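# Hold a cable reel aloft with one gripper pinning the cable

## Task

With one gripper closed on the reel, pin the cable under one of that gripper's fingers at a point close to one of the cable's ends. Declare completion only while that single grip keeps the reel still and well above the table. The other arm must be away from both reel and cable, holding nothing, and touching the holding arm lightly at most.

## Robot and tools

Robot: two arms, left_arm and right_arm, each ending in a parallel gripper. Every 14-number row or target has 7 numbers for left_arm, then 7 for right_arm: dx, dy, dz, rx, ry, rz, opening. All 14 must be given even when only one arm moves.

Frames: result lines print each gripper's end_effector_position (metres) and end_effector_quat_wxyz in a shared scene frame. Its origin sits on the table top midway between the arms; +z is up, +x reaches out over the table, and left_arm is on the +y side. The arm names do not match image left and right. Printed hand positions may be slightly wrong, especially at long reach. Commands, however, use each gripper's own axes: fingers extend along gripper +z and open and close along gripper y. The reported point is between the finger pads, about 1 cm short of the tips.

Motion numbers: dx, dy, dz, rx, ry, rz are offsets, not poses, in the gripper's own frame, scaled to [-1, 1], where 1.0 equals 0.6 m of travel or 180 degrees of turn. rx, ry, rz form a single rotation vector. Offsets count from the gripper pose shown in the most recent result that reports it; before any such result in a scene, and for later calls within one reply, they count from where the robot is when the action begins. Opening is absolute, not an offset: +1 fully open (0.094 m), -1 closed.

execute_actions(actions, pictures): actions is a list holding one item or nothing. An empty list just reports the state. {"rows": [...], "steps": n} runs up to 15 control steps of 1/30 s (default 15); each row serves one step and the final row repeats if rows run out. Every row is an offset from the same starting pose, not from the preceding row. {"steps": n} alone is a wait of up to 300 steps, counted from the previous result. pictures (true/false) chooses whether camera images come back; they come by default. A refused call sends nothing.

move(target, speed): target is one 14-number row as above. Each gripper travels in a straight line toward its offset pose, both paths finishing together, lasting 0.5 to 10 s (cut off at 10 s). speed is path top speed in m/s, 0.002 to 0.5, default 0.25; turning is capped at twice that in rad/s. Openings are sent at the start. Paths ignore obstacles and the other arm; grippers lag, drift, and may overshoot the speed near full arm extension. Faster contact and targets set deeper beyond contact press harder. The result adds a move: line giving the ending (done, off_target, moving, held, fault) and limits that applied (paced = pose clipped; held = some steps blocked, after which the arm may jump fast), plus each gripper's distance from its target. If only one arm is named, the other finished at rest.

wait(seconds): 0 to 10 s, sending nothing new.

zoom_image(camera, region): enlarges part of the latest image of cam_high, cam_low, cam_left_wrist or cam_right_wrist (each 504x504). region is [x0, y0, x1, y1] in pixels from the top-left, up to 504 per side.

finished_scene(scene): pass the current scene number to end and grade it; irreversible. Call it only when the goal holds and will keep holding.

Controller behaviour: each step the command is clipped to within 70 mm and 16 degrees of the measured pose, then damped inverse kinematics pursues it, favouring position over orientation. Elbows cannot fully straighten. After an action ends, an arm continues only to its last clipped pose, so check the result and send the remainder. Arms tend to settle a centimetre or more low, and repeated zero offsets let them sink further. To hold an arm still, send the correction back to its desired pose in the first call of a reply and zeros in later ones, raising the aim if it still sags. Zero offsets actually pull the arm back to the reference pose, so they are not a pause. The simulation keeps running while you compose a reply. Results without pending steps include a Hand target line per arm. A pose unreachable line means the clearance check altered or blocked that arm's command; HELD flags steps where it happened.

Joint limits (rad), base to gripper: waist -2.880..2.880, shoulder 0.000..3.142, elbow 0.000..3.019, wrist pitch -1.693..1.571, wrist yaw -1.571..1.571, wrist roll -2.094..2.094.

Gripping: grip_measured shows finger opening on the command scale (metres in the last Joint positions value). Readings may be off by about 1 mm. To hold something, command roughly 0.03 below grip_measured for a firm grip, less for a gentle one. Pad force tops out around 50 to 62 N; very thin parts (under about 2 mm) get less, and first contact can spike.

Motor heat: carrying a load warms motors, even while you think. A MOTOR HOT line appears from 85 °C; at 100 °C an OVER-TEMPERATURE FAULT drops that arm and gripper until cooled. Any fault stop hurts.

Avoid: knocking anything off the table (fails the task), arms colliding or pressing hard on each other (can end the scene), drops, slips, slams and hard pushes. Loose objects may occasionally be nudged by outside disturbances. Smooth, efficient, quick motion is preferred.

Each tool is called after "Request:" by a JSON object that holds its "op" and its "data".

## Session

Request:
{"op": "execute_actions", "data": {"actions": []}}

Request:
{"op": "zoom_image", "data": {"camera": "cam_high", "region": [60, 60, 460, 460]}}

Scene clock: 0.00 s of 4800.00 s.
left_arm: end_effector_position=(+0.3321, +0.2147, +0.3427) grip_measured=+1.000 end_effector_quat_wxyz=(+0.216, -0.450, +0.863, +0.080) | right_arm: end_effector_position=(+0.2592, -0.3493, +0.0939) grip_measured=+1.000 end_effector_quat_wxyz=(+0.029, -0.127, +0.986, -0.100)
Joint positions: left_arm=[-0.265  1.006  1.223 -1.61  -0.432 -1.291  0.094] | right_arm=[ 0.239  1.118  0.672 -1.072  0.203 -0.099  0.094]
Joint velocities: left_arm=[ 0.005 -0.005  0.017 -0.002 -0.007 -0.037  0.   ] | right_arm=[ 0.005 -0.005  0.002  0.002  0.022  0.022  0.   ]
Motor temperatures (°C, as the motors report them): left_arm=[23 28 38 26 23 26] | right_arm=[24 28 35 26 25 25]
Hand target (left_arm): +0.336, +0.213, +0.352; +0.224, -0.452, +0.860, +0.071
Hand target (right_arm): +0.268, -0.348, +0.101; +0.039, -0.126, +0.986, -0.100

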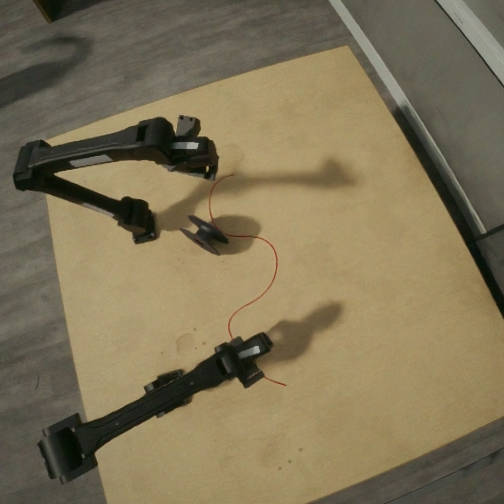

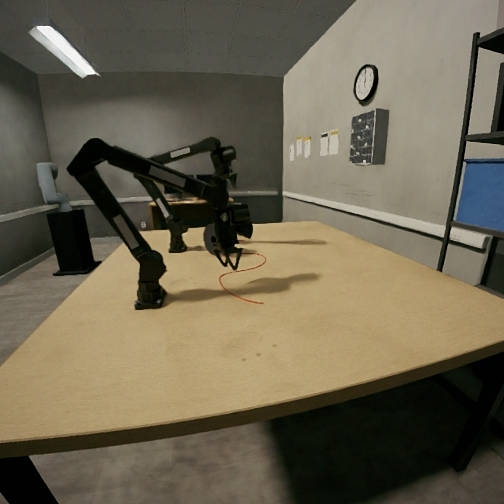

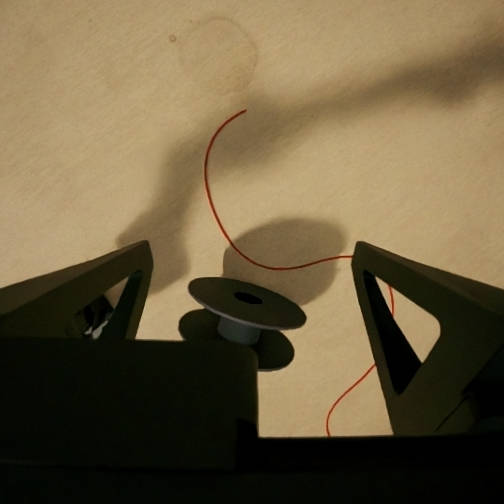

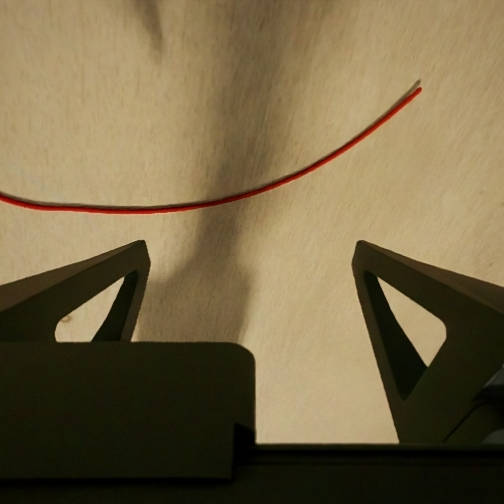

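Region (60, 60, 460, 460) of cam_high's 504x504 image, scaled by 1.260, with more detail than that image has.

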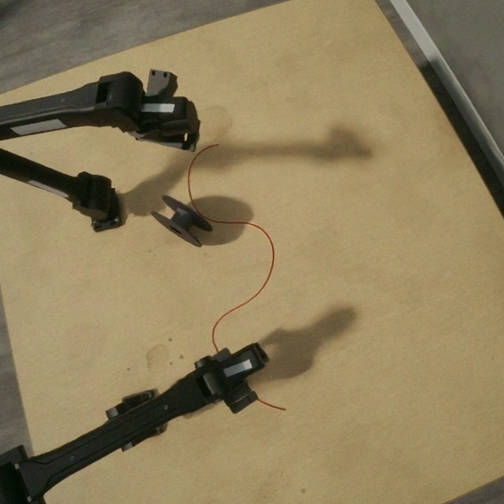

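Request:
{"op": "move", "data": {"target": [0.005, 0.097, 0.37, 0.02, 0.148, 0.164, 0.3, -0.315, 0.519, -0.313, -0.311, -0.21, -0.613, 1], "speed": 0.2}}

Scene clock: 97.70 s of 4800.00 s.
left_arm: end_effector_position=(+0.3519, +0.3152, +0.1456) grip_measured=+0.302 end_effector_quat_wxyz=(+0.001, -0.217, +0.976, +0.000) | right_arm: end_effector_position=(+0.3397, +0.0187, +0.2153) grip_measured=+1.000 end_effector_quat_wxyz=(-0.131, +0.850, -0.369, -0.352)
Joint positions: left_arm=[ 0.299  1.23   0.914 -1.253 -0.001 -0.242  0.061] | right_arm=[ 0.664  1.796  1.602 -1.582 -0.747 -1.815  0.094]
Joint velocities: left_arm=[-0.005  0.005  0.012  0.002 -0.066 -0.022  0.001] | right_arm=[-0.015  0.005 -0.037 -0.012  0.022 -0.051  0.   ]
Motor temperatures (°C, as the motors report them): left_arm=[23 27 47 27 24 26] | right_arm=[24 29 44 26 25 25]
Hand target (left_arm): +0.351, +0.316, +0.140; -0.003, -0.217, +0.976, -0.002
Hand target (right_arm): +0.348, +0.028, +0.223; -0.139, +0.855, -0.358, -0.349
Off the commanded pose (left_arm): 0.008 m, 0 deg.
Off the commanded pose (right_arm): 0.016 m, 2 deg.
After step 180, 85.53 s passed at rest.
move: off_target (right_arm)

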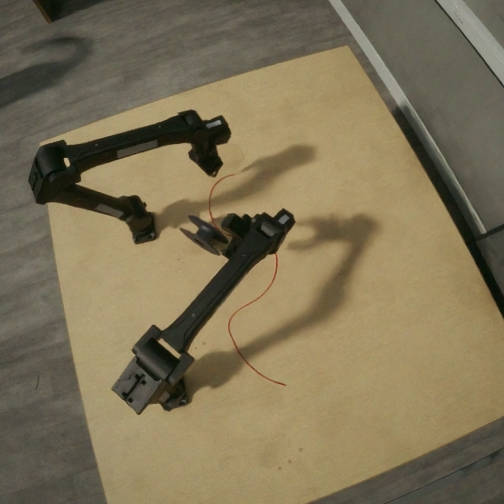

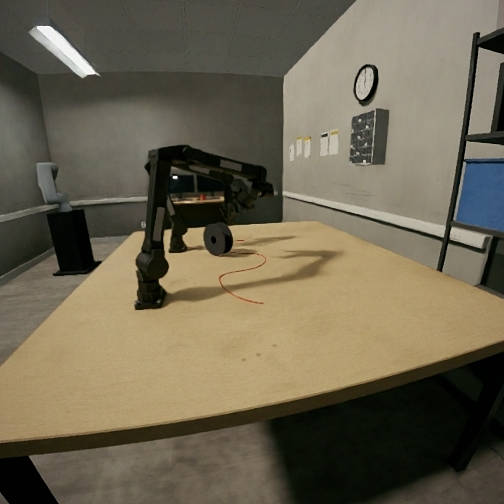

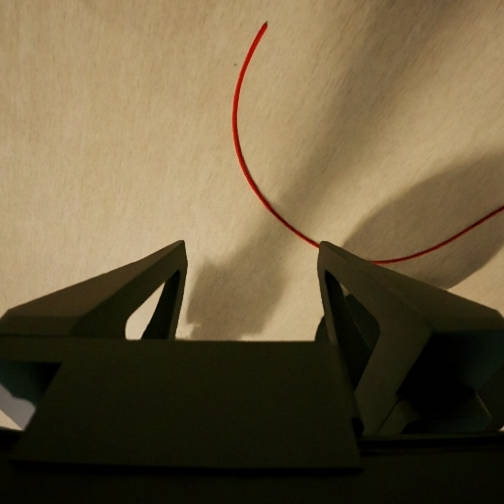

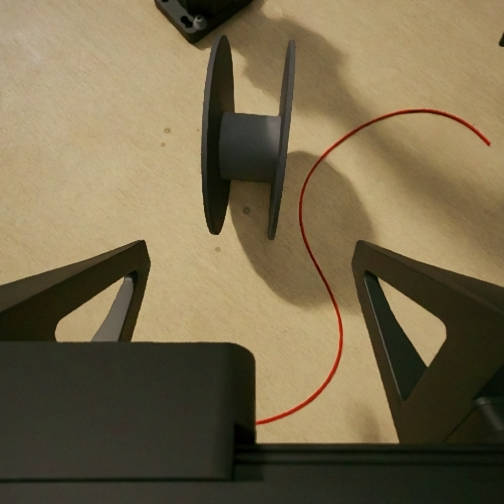

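Request:
{"op": "move", "data": {"target": [-0.07, 0.025, 0.165, 0, 0, 0, 0.0, 0, 0, 0, 0, 0, 0, 1], "speed": 0.12}}

Scene clock: 108.50 s of 4800.00 s.
left_arm: end_effector_position=(+0.3866, +0.3438, +0.0512) grip_measured=+0.002 end_effector_quat_wxyz=(+0.001, -0.218, +0.976, +0.000) | right_arm: end_effector_position=(+0.3397, +0.0187, +0.2153) grip_measured=+1.000 end_effector_quat_wxyz=(-0.132, +0.851, -0.368, -0.351)
Joint positions: left_arm=[ 0.358  1.462  0.857 -0.964 -0.001 -0.185  0.047] | right_arm=[ 0.664  1.796  1.602 -1.582 -0.747 -1.818  0.094]
Joint velocities: left_arm=[-0.015 -0.015 -0.007 -0.002  0.022  0.022 -0.   ] | right_arm=[-0.015  0.005  0.002 -0.002  0.022 -0.022  0.   ]
Motor temperatures (°C, as the motors report them): left_arm=[23 27 45 27 24 26] | right_arm=[24 30 45 26 26 25]
Hand target (left_arm): +0.385, +0.346, +0.048; +0.000, -0.218, +0.976, -0.000
Hand target (right_arm): +0.340, +0.019, +0.215; -0.131, +0.850, -0.369, -0.352
Off the commanded pose (left_arm): 0.006 m, 0 deg.
Off the commanded pose (right_arm): 0.000 m, 0 deg.
After step 180, 3.53 s passed at rest.
move: done

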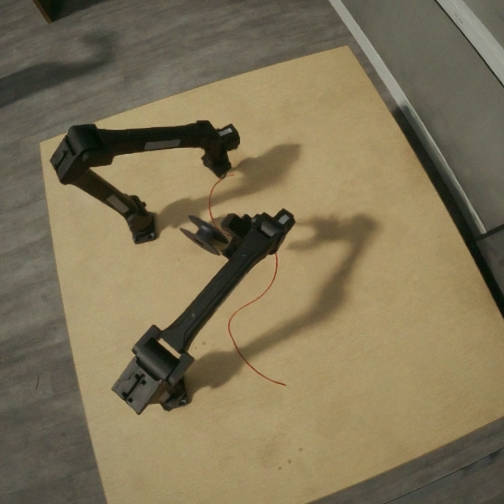

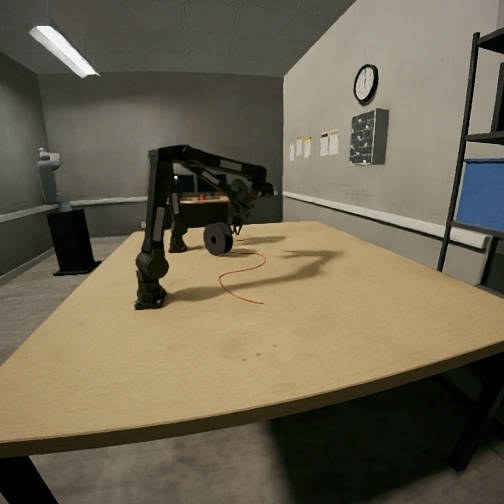

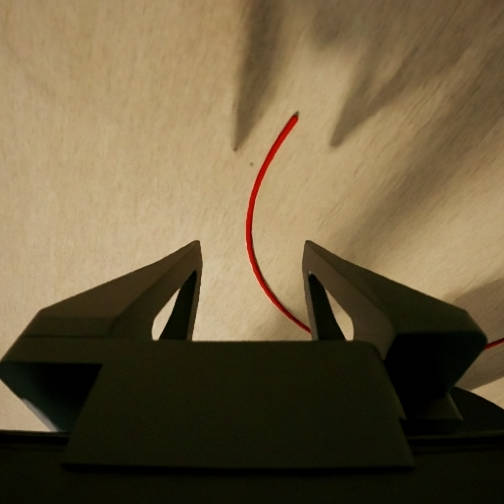

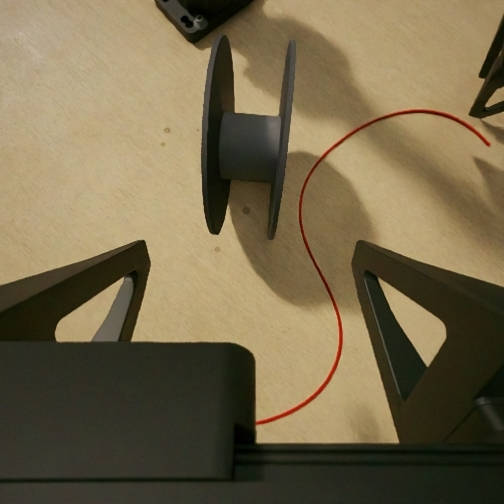

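Request:
{"op": "move", "data": {"target": [0, 0, 0.095, 0, 0, 0, -0.3, 0, 0, 0, 0, 0, 0, 1], "speed": 0.05}}

Request:
{"op": "execute_actions", "data": {"actions": [{"rows": [[0, 0, 0.03, 0, 0, 0, -0.4, 0, 0, 0, 0, 0, 0, 1],[0, 0, 0.03, 0, 0, 0, -0.5, 0, 0, 0, 0, 0, 0, 1],[0, 0, 0.03, 0, 0, 0, -0.6, 0, 0, 0, 0, 0, 0, 1],[0, 0, 0.03, 0, 0, 0, -0.7, 0, 0, 0, 0, 0, 0, 1],[0, 0, 0.03, 0, 0, 0, -0.75, 0, 0, 0, 0, 0, 0, 1],[0, 0, 0.03, 0, 0, 0, -0.8, 0, 0, 0, 0, 0, 0, 1],[0, 0, 0.03, 0, 0, 0, -0.83, 0, 0, 0, 0, 0, 0, 1],[0, 0, 0.03, 0, 0, 0, -0.86, 0, 0, 0, 0, 0, 0, 1],[0, 0, 0.03, 0, 0, 0, -0.89, 0, 0, 0, 0, 0, 0, 1],[0, 0, 0.03, 0, 0, 0, -0.92, 0, 0, 0, 0, 0, 0, 1],[0, 0, 0.03, 0, 0, 0, -0.94, 0, 0, 0, 0, 0, 0, 1],[0, 0, 0.03, 0, 0, 0, -0.96, 0, 0, 0, 0, 0, 0, 1],[0, 0, 0.03, 0, 0, 0, -0.98, 0, 0, 0, 0, 0, 0, 1],[0, 0, 0.03, 0, 0, 0, -1, 0, 0, 0, 0, 0, 0, 1]], "steps": 15}], "pictures": false}}

Request:
{"op": "wait", "data": {"seconds": 0.5}}

Scene clock: 130.73 s of 4800.00 s.
left_arm: end_effector_position=(+0.3921, +0.3452, +0.0080) grip_measured=-0.299 end_effector_quat_wxyz=(+0.010, -0.218, +0.976, +0.001) | right_arm: end_effector_position=(+0.3397, +0.0187, +0.2153) grip_measured=+1.000 end_effector_quat_wxyz=(-0.132, +0.851, -0.368, -0.351)
Joint positions: left_arm=[ 0.358  1.548  0.811 -0.814 -0.001 -0.184  0.033] | right_arm=[ 0.664  1.796  1.602 -1.582 -0.747 -1.818  0.094]
Joint velocities: left_arm=[-0.034  0.005  0.012 -0.012 -0.037  0.037 -0.001] | right_arm=[-0.005 -0.005 -0.022 -0.002 -0.051  0.007  0.   ]
Motor temperatures (°C, as the motors report them): left_arm=[23 28 43 27 24 26] | right_arm=[24 32 43 26 26 25]
Hand target (left_arm): +0.387, +0.344, -0.005; +0.001, -0.218, +0.976, +0.000
Hand target (right_arm): +0.340, +0.019, +0.215; -0.132, +0.851, -0.368, -0.351
Off the commanded pose (left_arm): 0.015 m, 1 deg.
Off the commanded pose (right_arm): 0.000 m, 0 deg.
After step 180, 14.87 s passed at rest.
move: off_target (left_arm)

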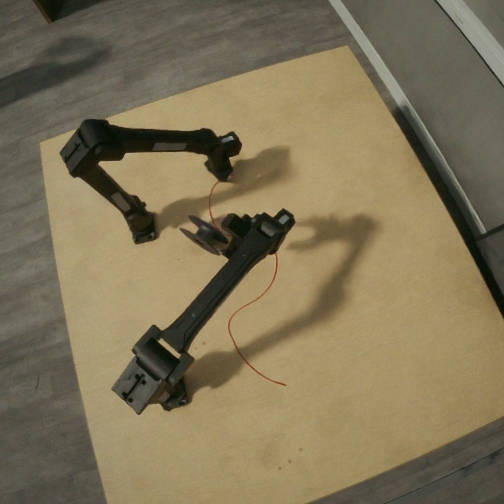

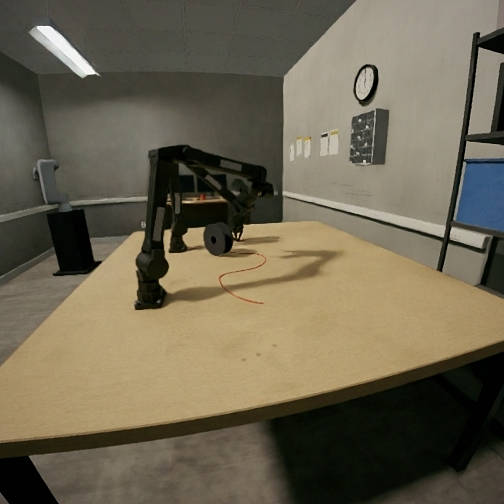

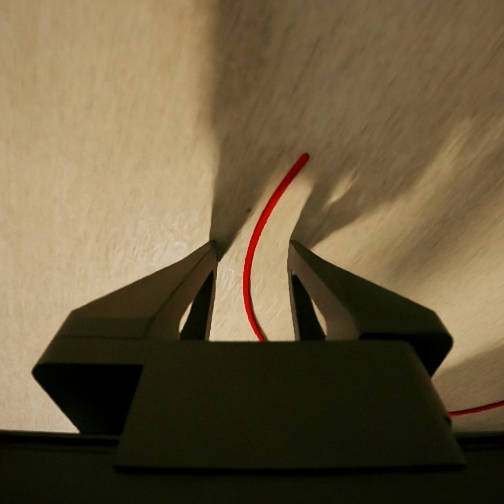

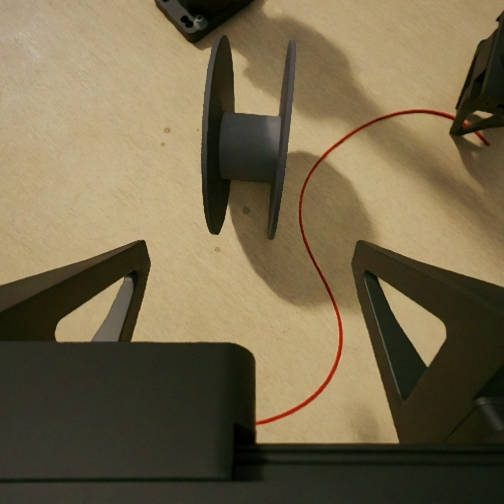

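Scene clock: 131.23 s of 4800.00 s.
left_arm: end_effector_position=(+0.4011, +0.3482, +0.0080) grip_measured=-0.980 end_effector_quat_wxyz=(+0.029, -0.218, +0.976, +0.003) | right_arm: end_effector_position=(+0.3397, +0.0187, +0.2153) grip_measured=+1.000 end_effector_quat_wxyz=(-0.132, +0.851, -0.368, -0.351)
Joint positions: left_arm=[ 0.358  1.549  0.811 -0.775 -0.004 -0.184  0.001] | right_arm=[ 0.664  1.796  1.602 -1.582 -0.747 -1.818  0.094]
Joint velocities: left_arm=[-0.015  0.005 -0.007  0.007  0.022 -0.007 -0.   ] | right_arm=[ 0.005 -0.005  0.002  0.007 -0.007 -0.037  0.   ]
Motor temperatures (°C, as the motors report them): left_arm=[23 28 43 27 24 26] | right_arm=[24 32 42 26 26 25]
Hand target (left_arm): +0.392, +0.345, -0.009; +0.010, -0.218, +0.976, +0.001
Hand target (right_arm): +0.340, +0.019, +0.215; -0.132, +0.851, -0.368, -0.351
Off the commanded pose (left_arm): 0.020 m, 2 deg.
Off the commanded pose (right_arm): 0.000 m, 0 deg.
Steps of this call (steps 1 to 15: all 15 steps of this action). Readings (end_effector_position):
1: left_arm (+0.3932, +0.3460, +0.0080) | right_arm (+0.3397, +0.0187, +0.2153)
2: left_arm (+0.3951, +0.3466, +0.0081) | right_arm (+0.3397, +0.0187, +0.2153)
4: left_arm (+0.3984, +0.3475, +0.0081) | right_arm (+0.3397, +0.0187, +0.2153)
8: left_arm (+0.4005, +0.3481, +0.0081) | right_arm (+0.3397, +0.0187, +0.2153)
15: the state above

Scene clock: 131.73 s of 4800.00 s.
left_arm: end_effector_position=(+0.4011, +0.3482, +0.0080) grip_measured=-0.981 end_effector_quat_wxyz=(+0.029, -0.218, +0.976, +0.003) | right_arm: end_effector_position=(+0.3397, +0.0187, +0.2153) grip_measured=+1.000 end_effector_quat_wxyz=(-0.132, +0.851, -0.368, -0.351)
Joint positions: left_arm=[ 0.358  1.549  0.811 -0.775 -0.004 -0.184  0.001] | right_arm=[ 0.664  1.796  1.602 -1.582 -0.747 -1.818  0.094]
Joint velocities: left_arm=[-0.034 -0.005 -0.012  0.002  0.022  0.022  0.   ] | right_arm=[-0.015 -0.005 -0.007  0.002  0.037  0.037  0.   ]
Motor temperatures (°C, as the motors report them): left_arm=[23 28 43 27 24 26] | right_arm=[24 32 42 26 26 25]
Hand target (left_arm): +0.392, +0.345, -0.009; +0.010, -0.218, +0.976, +0.001
Hand target (right_arm): +0.340, +0.019, +0.215; -0.132, +0.851, -0.368, -0.351
Off the commanded pose (left_arm): 0.020 m, 2 deg.
Off the commanded pose (right_arm): 0.000 m, 0 deg.
Steps of this call (steps 1 to 15: nothing new was sent). Readings (end_effector_position):
1: left_arm (+0.4011, +0.3482, +0.0080) | right_arm (+0.3397, +0.0187, +0.2153)
2: left_arm (+0.4011, +0.3482, +0.0080) | right_arm (+0.3397, +0.0187, +0.2153)
4: left_arm (+0.4011, +0.3482, +0.0080) | right_arm (+0.3397, +0.0187, +0.2153)
8: left_arm (+0.4011, +0.3482, +0.0080) | right_arm (+0.3397, +0.0187, +0.2153)
15: the state above

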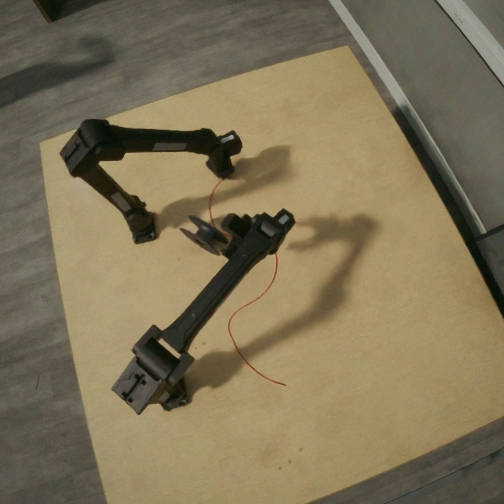

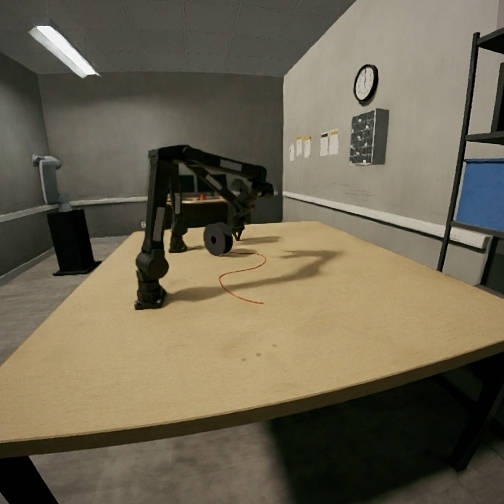

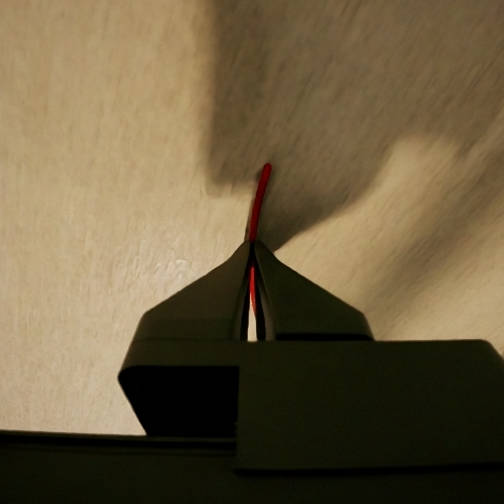

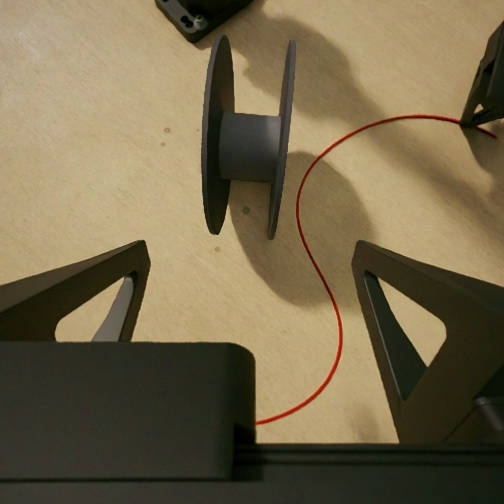

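Request:
{"op": "execute_actions", "data": {"actions": [{"rows": [[0, 0, 0, 0, 0, 0, -0.1, 0, 0, 0, 0, 0, 0, 1]], "steps": 15}], "pictures": false}}

Request:
{"op": "move", "data": {"target": [0.085, -0.012, -0.06, 0, -0.018, -0.139, -0.1, 0, 0, 0, 0, 0, 0, 1], "speed": 0.08}}

Scene clock: 157.93 s of 4800.00 s.
left_arm: end_effector_position=(+0.4014, +0.3482, +0.0087) grip_measured=-0.102 end_effector_quat_wxyz=(+0.030, -0.218, +0.976, +0.003) | right_arm: end_effector_position=(+0.3397, +0.0187, +0.2153) grip_measured=+1.000 end_effector_quat_wxyz=(-0.132, +0.851, -0.368, -0.351)
Joint positions: left_arm=[ 0.358  1.547  0.811 -0.775 -0.004 -0.184  0.042] | right_arm=[ 0.664  1.796  1.602 -1.582 -0.747 -1.818  0.094]
Joint velocities: left_arm=[-0.005 -0.005  0.002  0.007 -0.007  0.007  0.   ] | right_arm=[-0.005 -0.005 -0.007  0.007  0.037 -0.037  0.   ]
Motor temperatures (°C, as the motors report them): left_arm=[23 28 41 27 23 26] | right_arm=[24 33 42 26 26 25]
Hand target (left_arm): +0.401, +0.348, +0.008; +0.029, -0.218, +0.976, +0.003
Hand target (right_arm): +0.340, +0.019, +0.215; -0.132, +0.851, -0.368, -0.351
Off the commanded pose (left_arm): 0.001 m, 0 deg.
Off the commanded pose (right_arm): 0.000 m, 0 deg.
Steps of this call (steps 1 to 180: nothing new was sent; then 19.70 s passed at rest; steps 181 to 195: all 15 steps of this action). Readings (end_effector_position):
181: left_arm (+0.4013, +0.3482, +0.0084) | right_arm (+0.3397, +0.0187, +0.2153)
182: left_arm (+0.4013, +0.3482, +0.0085) | right_arm (+0.3397, +0.0187, +0.2153)
184: left_arm (+0.4014, +0.3482, +0.0087) | right_arm (+0.3397, +0.0187, +0.2153)
188: left_arm (+0.4014, +0.3482, +0.0087) | right_arm (+0.3397, +0.0187, +0.2153)
195: the state above

Scene clock: 161.30 s of 4800.00 s.
left_arm: end_effector_position=(+0.3617, +0.3232, +0.0418) grip_measured=-0.102 end_effector_quat_wxyz=(+0.062, -0.423, +0.904, -0.001) | right_arm: end_effector_position=(+0.3397, +0.0187, +0.2153) grip_measured=+1.000 end_effector_quat_wxyz=(-0.132, +0.851, -0.368, -0.351)
Joint positions: left_arm=[ 0.303  1.332  0.69  -0.808 -0.028 -0.673  0.042] | right_arm=[ 0.664  1.796  1.602 -1.582 -0.747 -1.818  0.094]
Joint velocities: left_arm=[-0.005  0.005 -0.002 -0.002  0.022 -0.037  0.001] | right_arm=[-0.005 -0.015  0.002  0.017 -0.037  0.037  0.   ]
Motor temperatures (°C, as the motors report them): left_arm=[23 28 41 27 24 26] | right_arm=[24 33 42 26 26 25]
Hand target (left_arm): +0.356, +0.320, +0.041; +0.057, -0.424, +0.904, +0.003
Hand target (right_arm): +0.340, +0.019, +0.215; -0.132, +0.851, -0.368, -0.351
Off the commanded pose (left_arm): 0.007 m, 1 deg.
Off the commanded pose (right_arm): 0.000 m, 0 deg.
move: done

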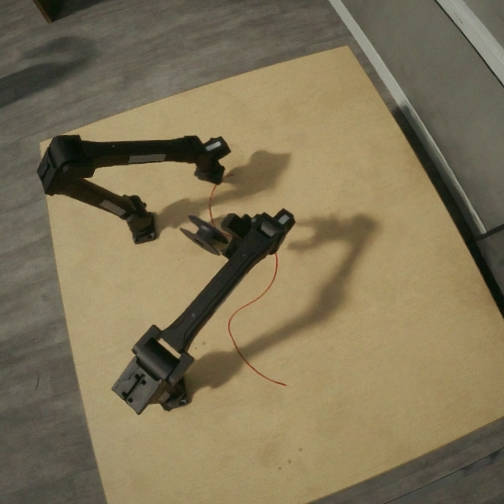

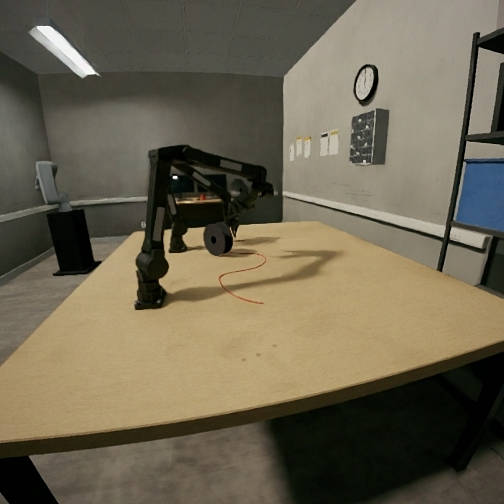

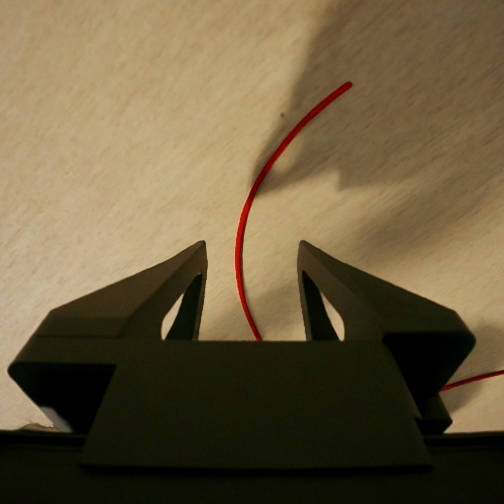

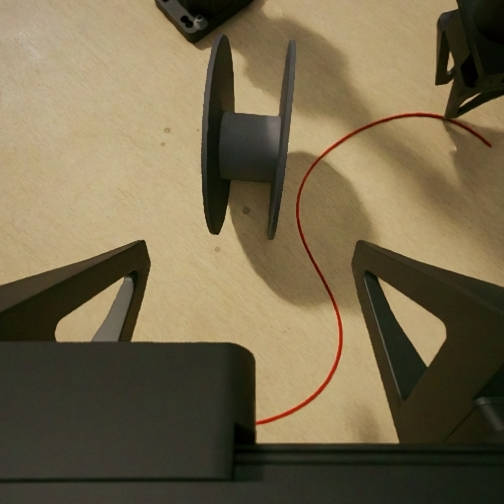

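Request:
{"op": "move", "data": {"target": [0, 0.008, 0.078, -0.017, 0.035, 0, -0.3, 0, 0, 0, 0, 0, 0, 1], "speed": 0.05}}

Request:
{"op": "execute_actions", "data": {"actions": [{"rows": [[0, 0, 0.015, 0, 0, 0, -0.4, 0, 0, 0, 0, 0, 0, 1],[0, 0, 0.015, 0, 0, 0, -0.5, 0, 0, 0, 0, 0, 0, 1],[0, 0, 0.015, 0, 0, 0, -0.6, 0, 0, 0, 0, 0, 0, 1],[0, 0, 0.015, 0, 0, 0, -0.7, 0, 0, 0, 0, 0, 0, 1],[0, 0, 0.015, 0, 0, 0, -0.75, 0, 0, 0, 0, 0, 0, 1],[0, 0, 0.015, 0, 0, 0, -0.8, 0, 0, 0, 0, 0, 0, 1],[0, 0, 0.015, 0, 0, 0, -0.83, 0, 0, 0, 0, 0, 0, 1],[0, 0, 0.015, 0, 0, 0, -0.86, 0, 0, 0, 0, 0, 0, 1],[0, 0, 0.015, 0, 0, 0, -0.89, 0, 0, 0, 0, 0, 0, 1],[0, 0, 0.015, 0, 0, 0, -0.92, 0, 0, 0, 0, 0, 0, 1],[0, 0, 0.015, 0, 0, 0, -0.94, 0, 0, 0, 0, 0, 0, 1],[0, 0, 0.015, 0, 0, 0, -0.96, 0, 0, 0, 0, 0, 0, 1],[0, 0, 0.015, 0, 0, 0, -0.98, 0, 0, 0, 0, 0, 0, 1],[0, 0, 0.015, 0, 0, 0, -1, 0, 0, 0, 0, 0, 0, 1]], "steps": 15}], "pictures": false}}

Request:
{"op": "wait", "data": {"seconds": 0.5}}

Scene clock: 194.07 s of 4800.00 s.
left_arm: end_effector_position=(+0.3529, +0.3228, +0.0073) grip_measured=-0.299 end_effector_quat_wxyz=(+0.006, -0.425, +0.905, +0.002) | right_arm: end_effector_position=(+0.3397, +0.0187, +0.2153) grip_measured=+1.000 end_effector_quat_wxyz=(-0.132, +0.851, -0.368, -0.351)
Joint positions: left_arm=[ 0.319  1.451  0.697 -0.806 -0.006 -0.661  0.033] | right_arm=[ 0.664  1.796  1.602 -1.582 -0.747 -1.818  0.094]
Joint velocities: left_arm=[-0.015  0.005 -0.007  0.007  0.022 -0.066  0.002] | right_arm=[-0.015 -0.005 -0.007 -0.022 -0.022 -0.051  0.   ]
Motor temperatures (°C, as the motors report them): left_arm=[23 28 42 26 24 26] | right_arm=[24 34 41 26 26 25]
Hand target (left_arm): +0.363, +0.328, -0.004; +0.001, -0.424, +0.906, +0.001
Hand target (right_arm): +0.340, +0.019, +0.215; -0.132, +0.851, -0.368, -0.351
Off the commanded pose (left_arm): 0.017 m, 1 deg.
Off the commanded pose (right_arm): 0.000 m, 0 deg.
After step 180, 25.30 s passed at rest.
move: off_target (left_arm)

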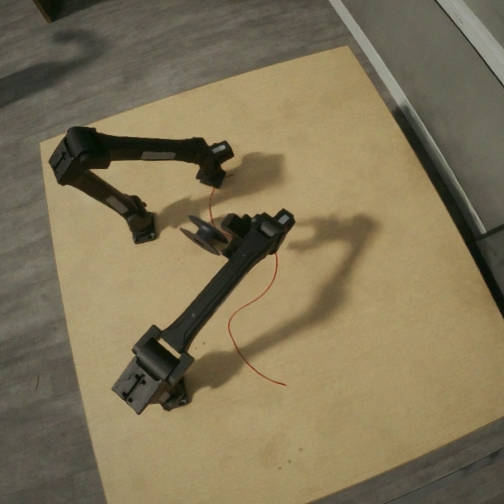

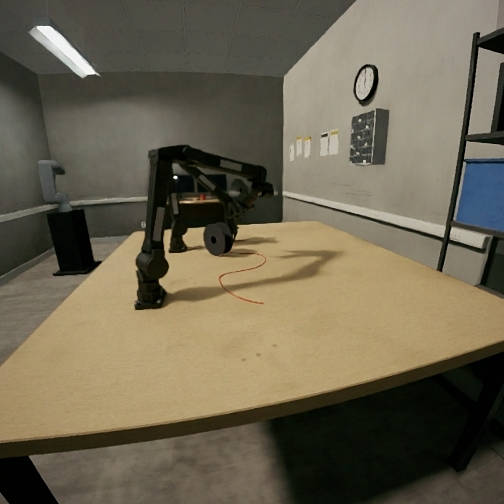

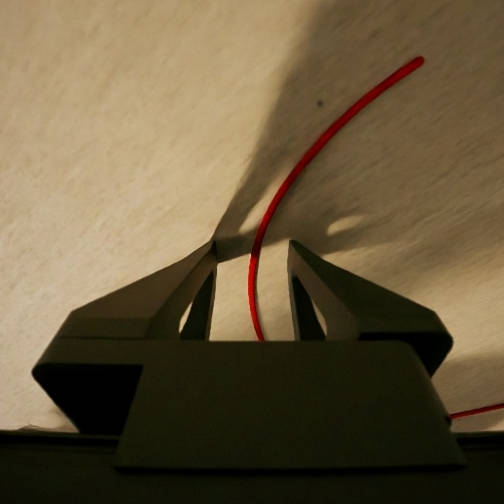

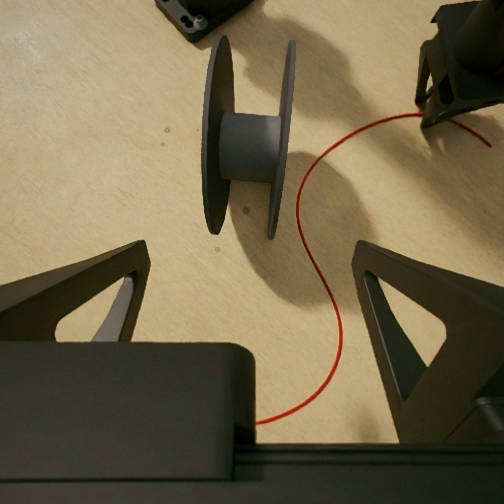

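Scene clock: 194.57 s of 4800.00 s.
left_arm: end_effector_position=(+0.3559, +0.3242, +0.0078) grip_measured=-0.980 end_effector_quat_wxyz=(+0.013, -0.425, +0.905, +0.002) | right_arm: end_effector_position=(+0.3397, +0.0187, +0.2153) grip_measured=+1.000 end_effector_quat_wxyz=(-0.132, +0.851, -0.368, -0.351)
Joint positions: left_arm=[ 0.319  1.45   0.697 -0.794 -0.01  -0.661  0.001] | right_arm=[ 0.664  1.796  1.602 -1.582 -0.747 -1.818  0.094]
Joint velocities: left_arm=[-0.005  0.005 -0.007 -0.017  0.007  0.037 -0.001] | right_arm=[-0.005  0.005  0.002 -0.002  0.022  0.066  0.   ]
Motor temperatures (°C, as the motors report them): left_arm=[23 28 42 26 24 26] | right_arm=[24 34 41 26 26 25]
Hand target (left_arm): +0.353, +0.323, -0.001; +0.006, -0.425, +0.905, +0.002
Hand target (right_arm): +0.340, +0.019, +0.215; -0.132, +0.851, -0.368, -0.351
Off the commanded pose (left_arm): 0.010 m, 1 deg.
Off the commanded pose (right_arm): 0.000 m, 0 deg.
Steps of this call (steps 1 to 15: all 15 steps of this action). Readings (end_effector_position):
1: left_arm (+0.3530, +0.3233, +0.0077) | right_arm (+0.3397, +0.0187, +0.2153)
2: left_arm (+0.3533, +0.3235, +0.0077) | right_arm (+0.3397, +0.0187, +0.2153)
4: left_arm (+0.3543, +0.3238, +0.0077) | right_arm (+0.3397, +0.0187, +0.2153)
8: left_arm (+0.3552, +0.3240, +0.0077) | right_arm (+0.3397, +0.0187, +0.2153)
15: the state above

Scene clock: 195.07 s of 4800.00 s.
left_arm: end_effector_position=(+0.3559, +0.3242, +0.0078) grip_measured=-0.980 end_effector_quat_wxyz=(+0.013, -0.425, +0.905, +0.002) | right_arm: end_effector_position=(+0.3397, +0.0187, +0.2153) grip_measured=+1.000 end_effector_quat_wxyz=(-0.132, +0.851, -0.368, -0.351)
Joint positions: left_arm=[ 0.319  1.45   0.697 -0.794 -0.01  -0.661  0.001] | right_arm=[ 0.664  1.796  1.602 -1.582 -0.747 -1.818  0.094]
Joint velocities: left_arm=[ 0.005 -0.005 -0.017  0.002 -0.037  0.066 -0.   ] | right_arm=[ 0.005 -0.005 -0.007  0.002 -0.051  0.037  0.   ]
Motor temperatures (°C, as the motors report them): left_arm=[23 28 42 26 24 26] | right_arm=[24 34 41 26 26 25]
Hand target (left_arm): +0.353, +0.323, -0.001; +0.006, -0.425, +0.905, +0.002
Hand target (right_arm): +0.340, +0.019, +0.215; -0.132, +0.851, -0.368, -0.351
Off the commanded pose (left_arm): 0.010 m, 1 deg.
Off the commanded pose (right_arm): 0.000 m, 0 deg.
Steps of this call (steps 1 to 15: nothing new was sent). Readings (end_effector_position):
1: left_arm (+0.3559, +0.3242, +0.0078) | right_arm (+0.3397, +0.0187, +0.2153)
2: left_arm (+0.3559, +0.3242, +0.0078) | right_arm (+0.3397, +0.0187, +0.2153)
4: left_arm (+0.3559, +0.3242, +0.0078) | right_arm (+0.3397, +0.0187, +0.2153)
8: left_arm (+0.3559, +0.3242, +0.0078) | right_arm (+0.3397, +0.0187, +0.2153)
15: the state above

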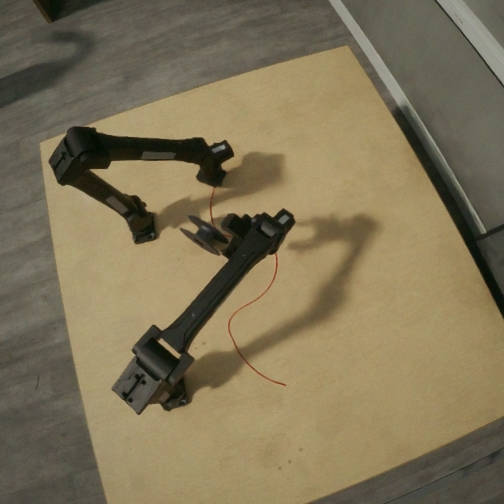

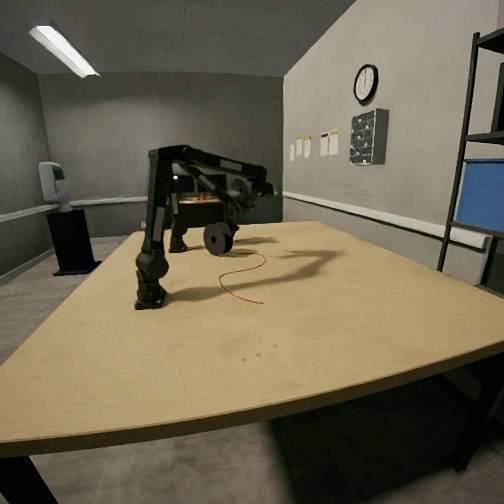

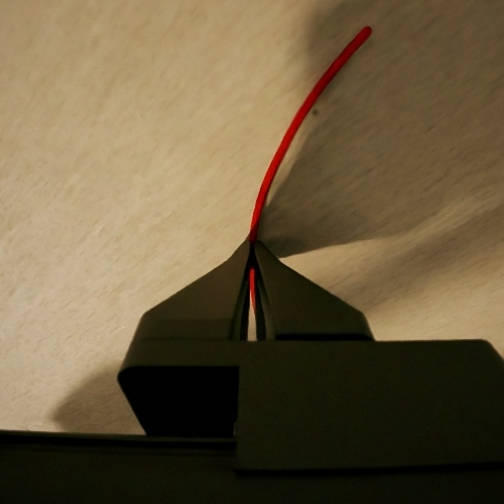

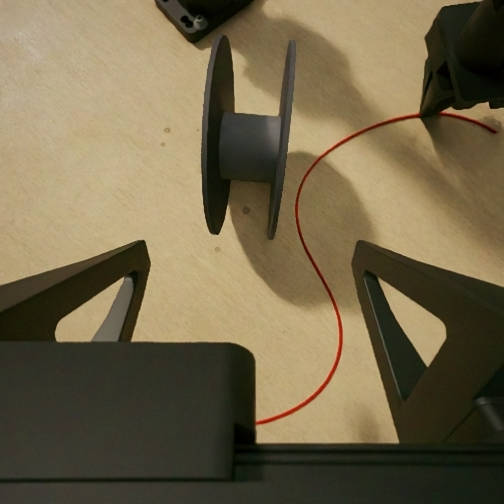

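Request:
{"op": "move", "data": {"target": [0.288, 0.038, -0.353, 0, 0, 0.529, -1, 0, 0, 0, 0, 0, 0, 1], "speed": 0.1}}

Request:
{"op": "zoom_image", "data": {"camera": "cam_high", "region": [150, 150, 310, 310]}}

Scene clock: 261.87 s of 4800.00 s.
left_arm: end_effector_position=(+0.2095, +0.2099, +0.1888) grip_measured=-0.981 end_effector_quat_wxyz=(-0.020, +0.375, +0.927, +0.010) | right_arm: end_effector_position=(+0.3397, +0.0187, +0.2153) grip_measured=+1.000 end_effector_quat_wxyz=(-0.132, +0.851, -0.368, -0.351)
Joint positions: left_arm=[-0.158  0.8    0.76  -1.568 -0.024  0.508  0.001] | right_arm=[ 0.664  1.796  1.602 -1.582 -0.747 -1.818  0.094]
Joint velocities: left_arm=[-0.005 -0.005  0.002  0.002  0.007  0.037  0.   ] | right_arm=[-0.005 -0.015 -0.012 -0.007 -0.007 -0.007  0.   ]
Motor temperatures (°C, as the motors report them): left_arm=[23 27 43 27 23 26] | right_arm=[24 35 41 26 26 25]
Hand target (left_arm): +0.221, +0.206, +0.211; +0.007, +0.382, +0.924, +0.016
Hand target (right_arm): +0.340, +0.019, +0.215; -0.132, +0.851, -0.368, -0.351
Off the commanded pose (left_arm): 0.030 m, 3 deg.
Off the commanded pose (right_arm): 0.000 m, 0 deg.
After step 180, 52.17 s passed at rest.
move: off_target (left_arm)

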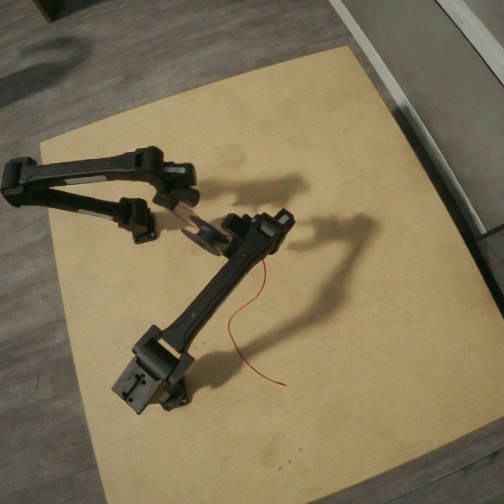

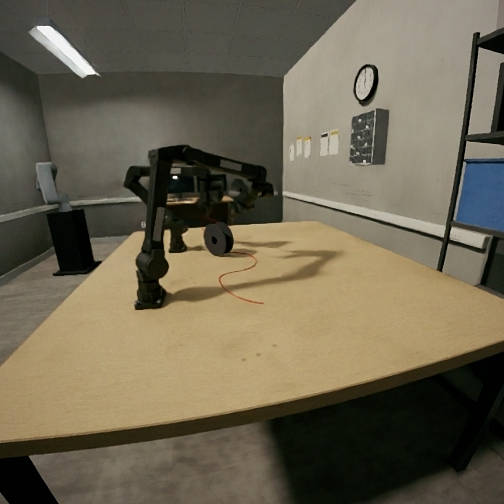

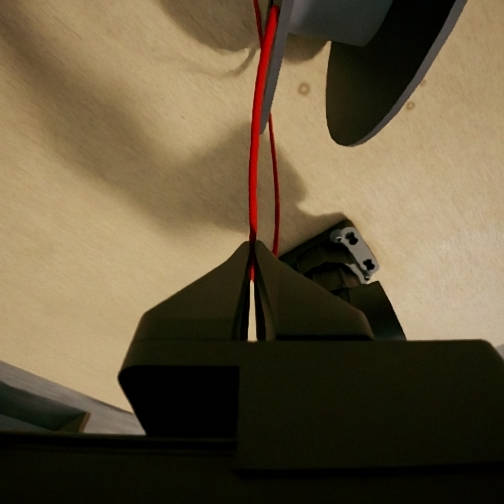

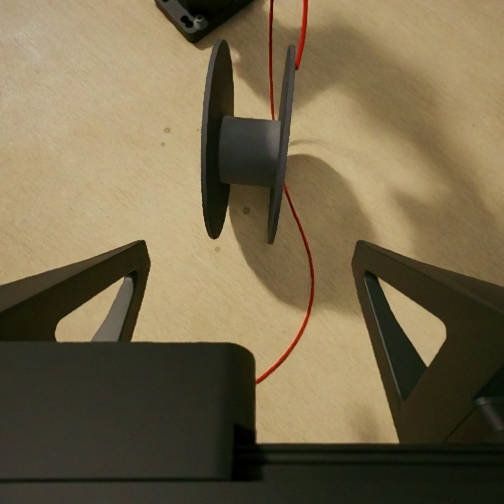

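Region (150, 150, 310, 310) of cam_high's 504x504 image, scaled by 3.150, with more detail than that image has.

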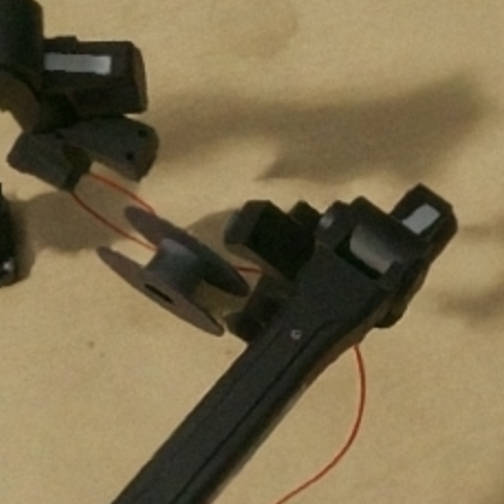

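Request:
{"op": "move", "data": {"target": [-0.14, 0.03, -0.02, 0, 0, 0, -1, 0, 0, 0, 0, 0, 0, 1], "speed": 0.06}}

Request:
{"op": "zoom_image", "data": {"camera": "cam_high", "region": [150, 150, 310, 310]}}

Scene clock: 277.37 s of 4800.00 s.
left_arm: end_effector_position=(+0.2643, +0.1734, +0.1805) grip_measured=-0.981 end_effector_quat_wxyz=(-0.048, +0.375, +0.926, +0.010) | right_arm: end_effector_position=(+0.3397, +0.0187, +0.2153) grip_measured=+1.000 end_effector_quat_wxyz=(-0.132, +0.851, -0.368, -0.351)
Joint positions: left_arm=[-0.245  1.042  0.866 -1.49  -0.024  0.421  0.001] | right_arm=[ 0.664  1.796  1.602 -1.582 -0.747 -1.818  0.094]
Joint velocities: left_arm=[-0.015  0.005  0.002 -0.002  0.007 -0.037 -0.001] | right_arm=[-0.005 -0.005  0.017 -0.007  0.007 -0.007  0.   ]
Motor temperatures (°C, as the motors report them): left_arm=[23 26 48 27 23 26] | right_arm=[24 35 41 26 26 25]
Hand target (left_arm): +0.281, +0.165, +0.199; -0.019, +0.375, +0.927, +0.010
Hand target (right_arm): +0.340, +0.019, +0.215; -0.132, +0.851, -0.368, -0.351
Off the commanded pose (left_arm): 0.027 m, 3 deg.
Off the commanded pose (right_arm): 0.000 m, 0 deg.
After step 180, 7.73 s passed at rest.
move: off_target (left_arm)

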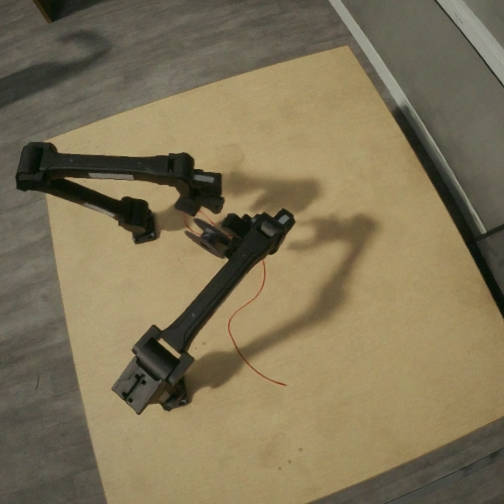

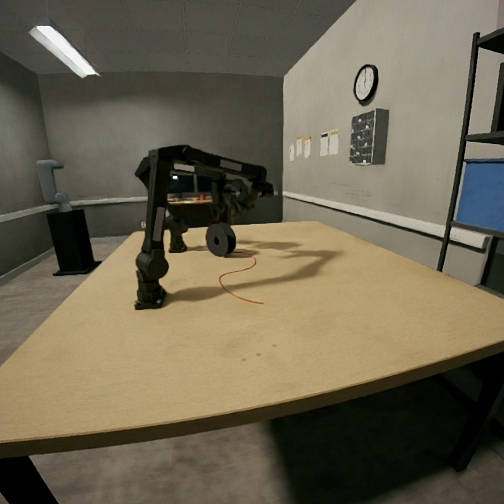

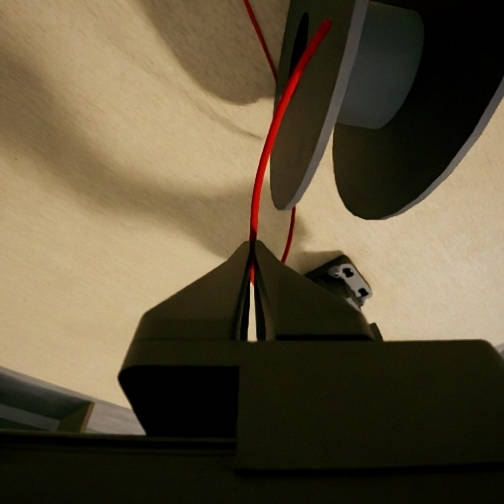

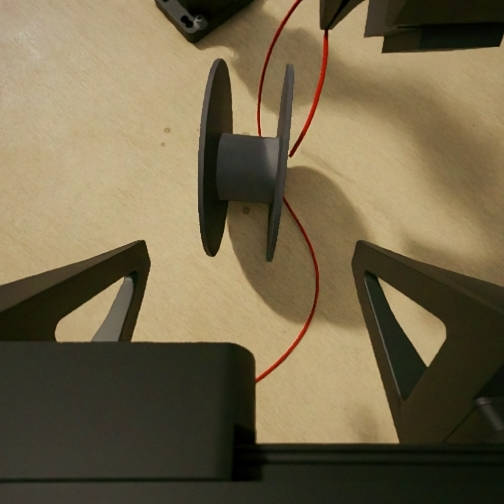

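Region (150, 150, 310, 310) of cam_high's 504x504 image, scaled by 3.150, with more detail than that image has.

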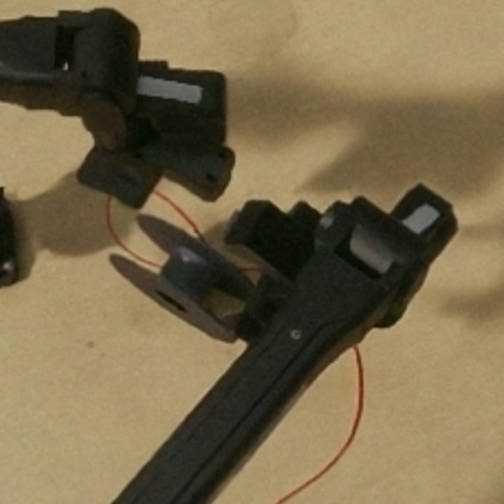

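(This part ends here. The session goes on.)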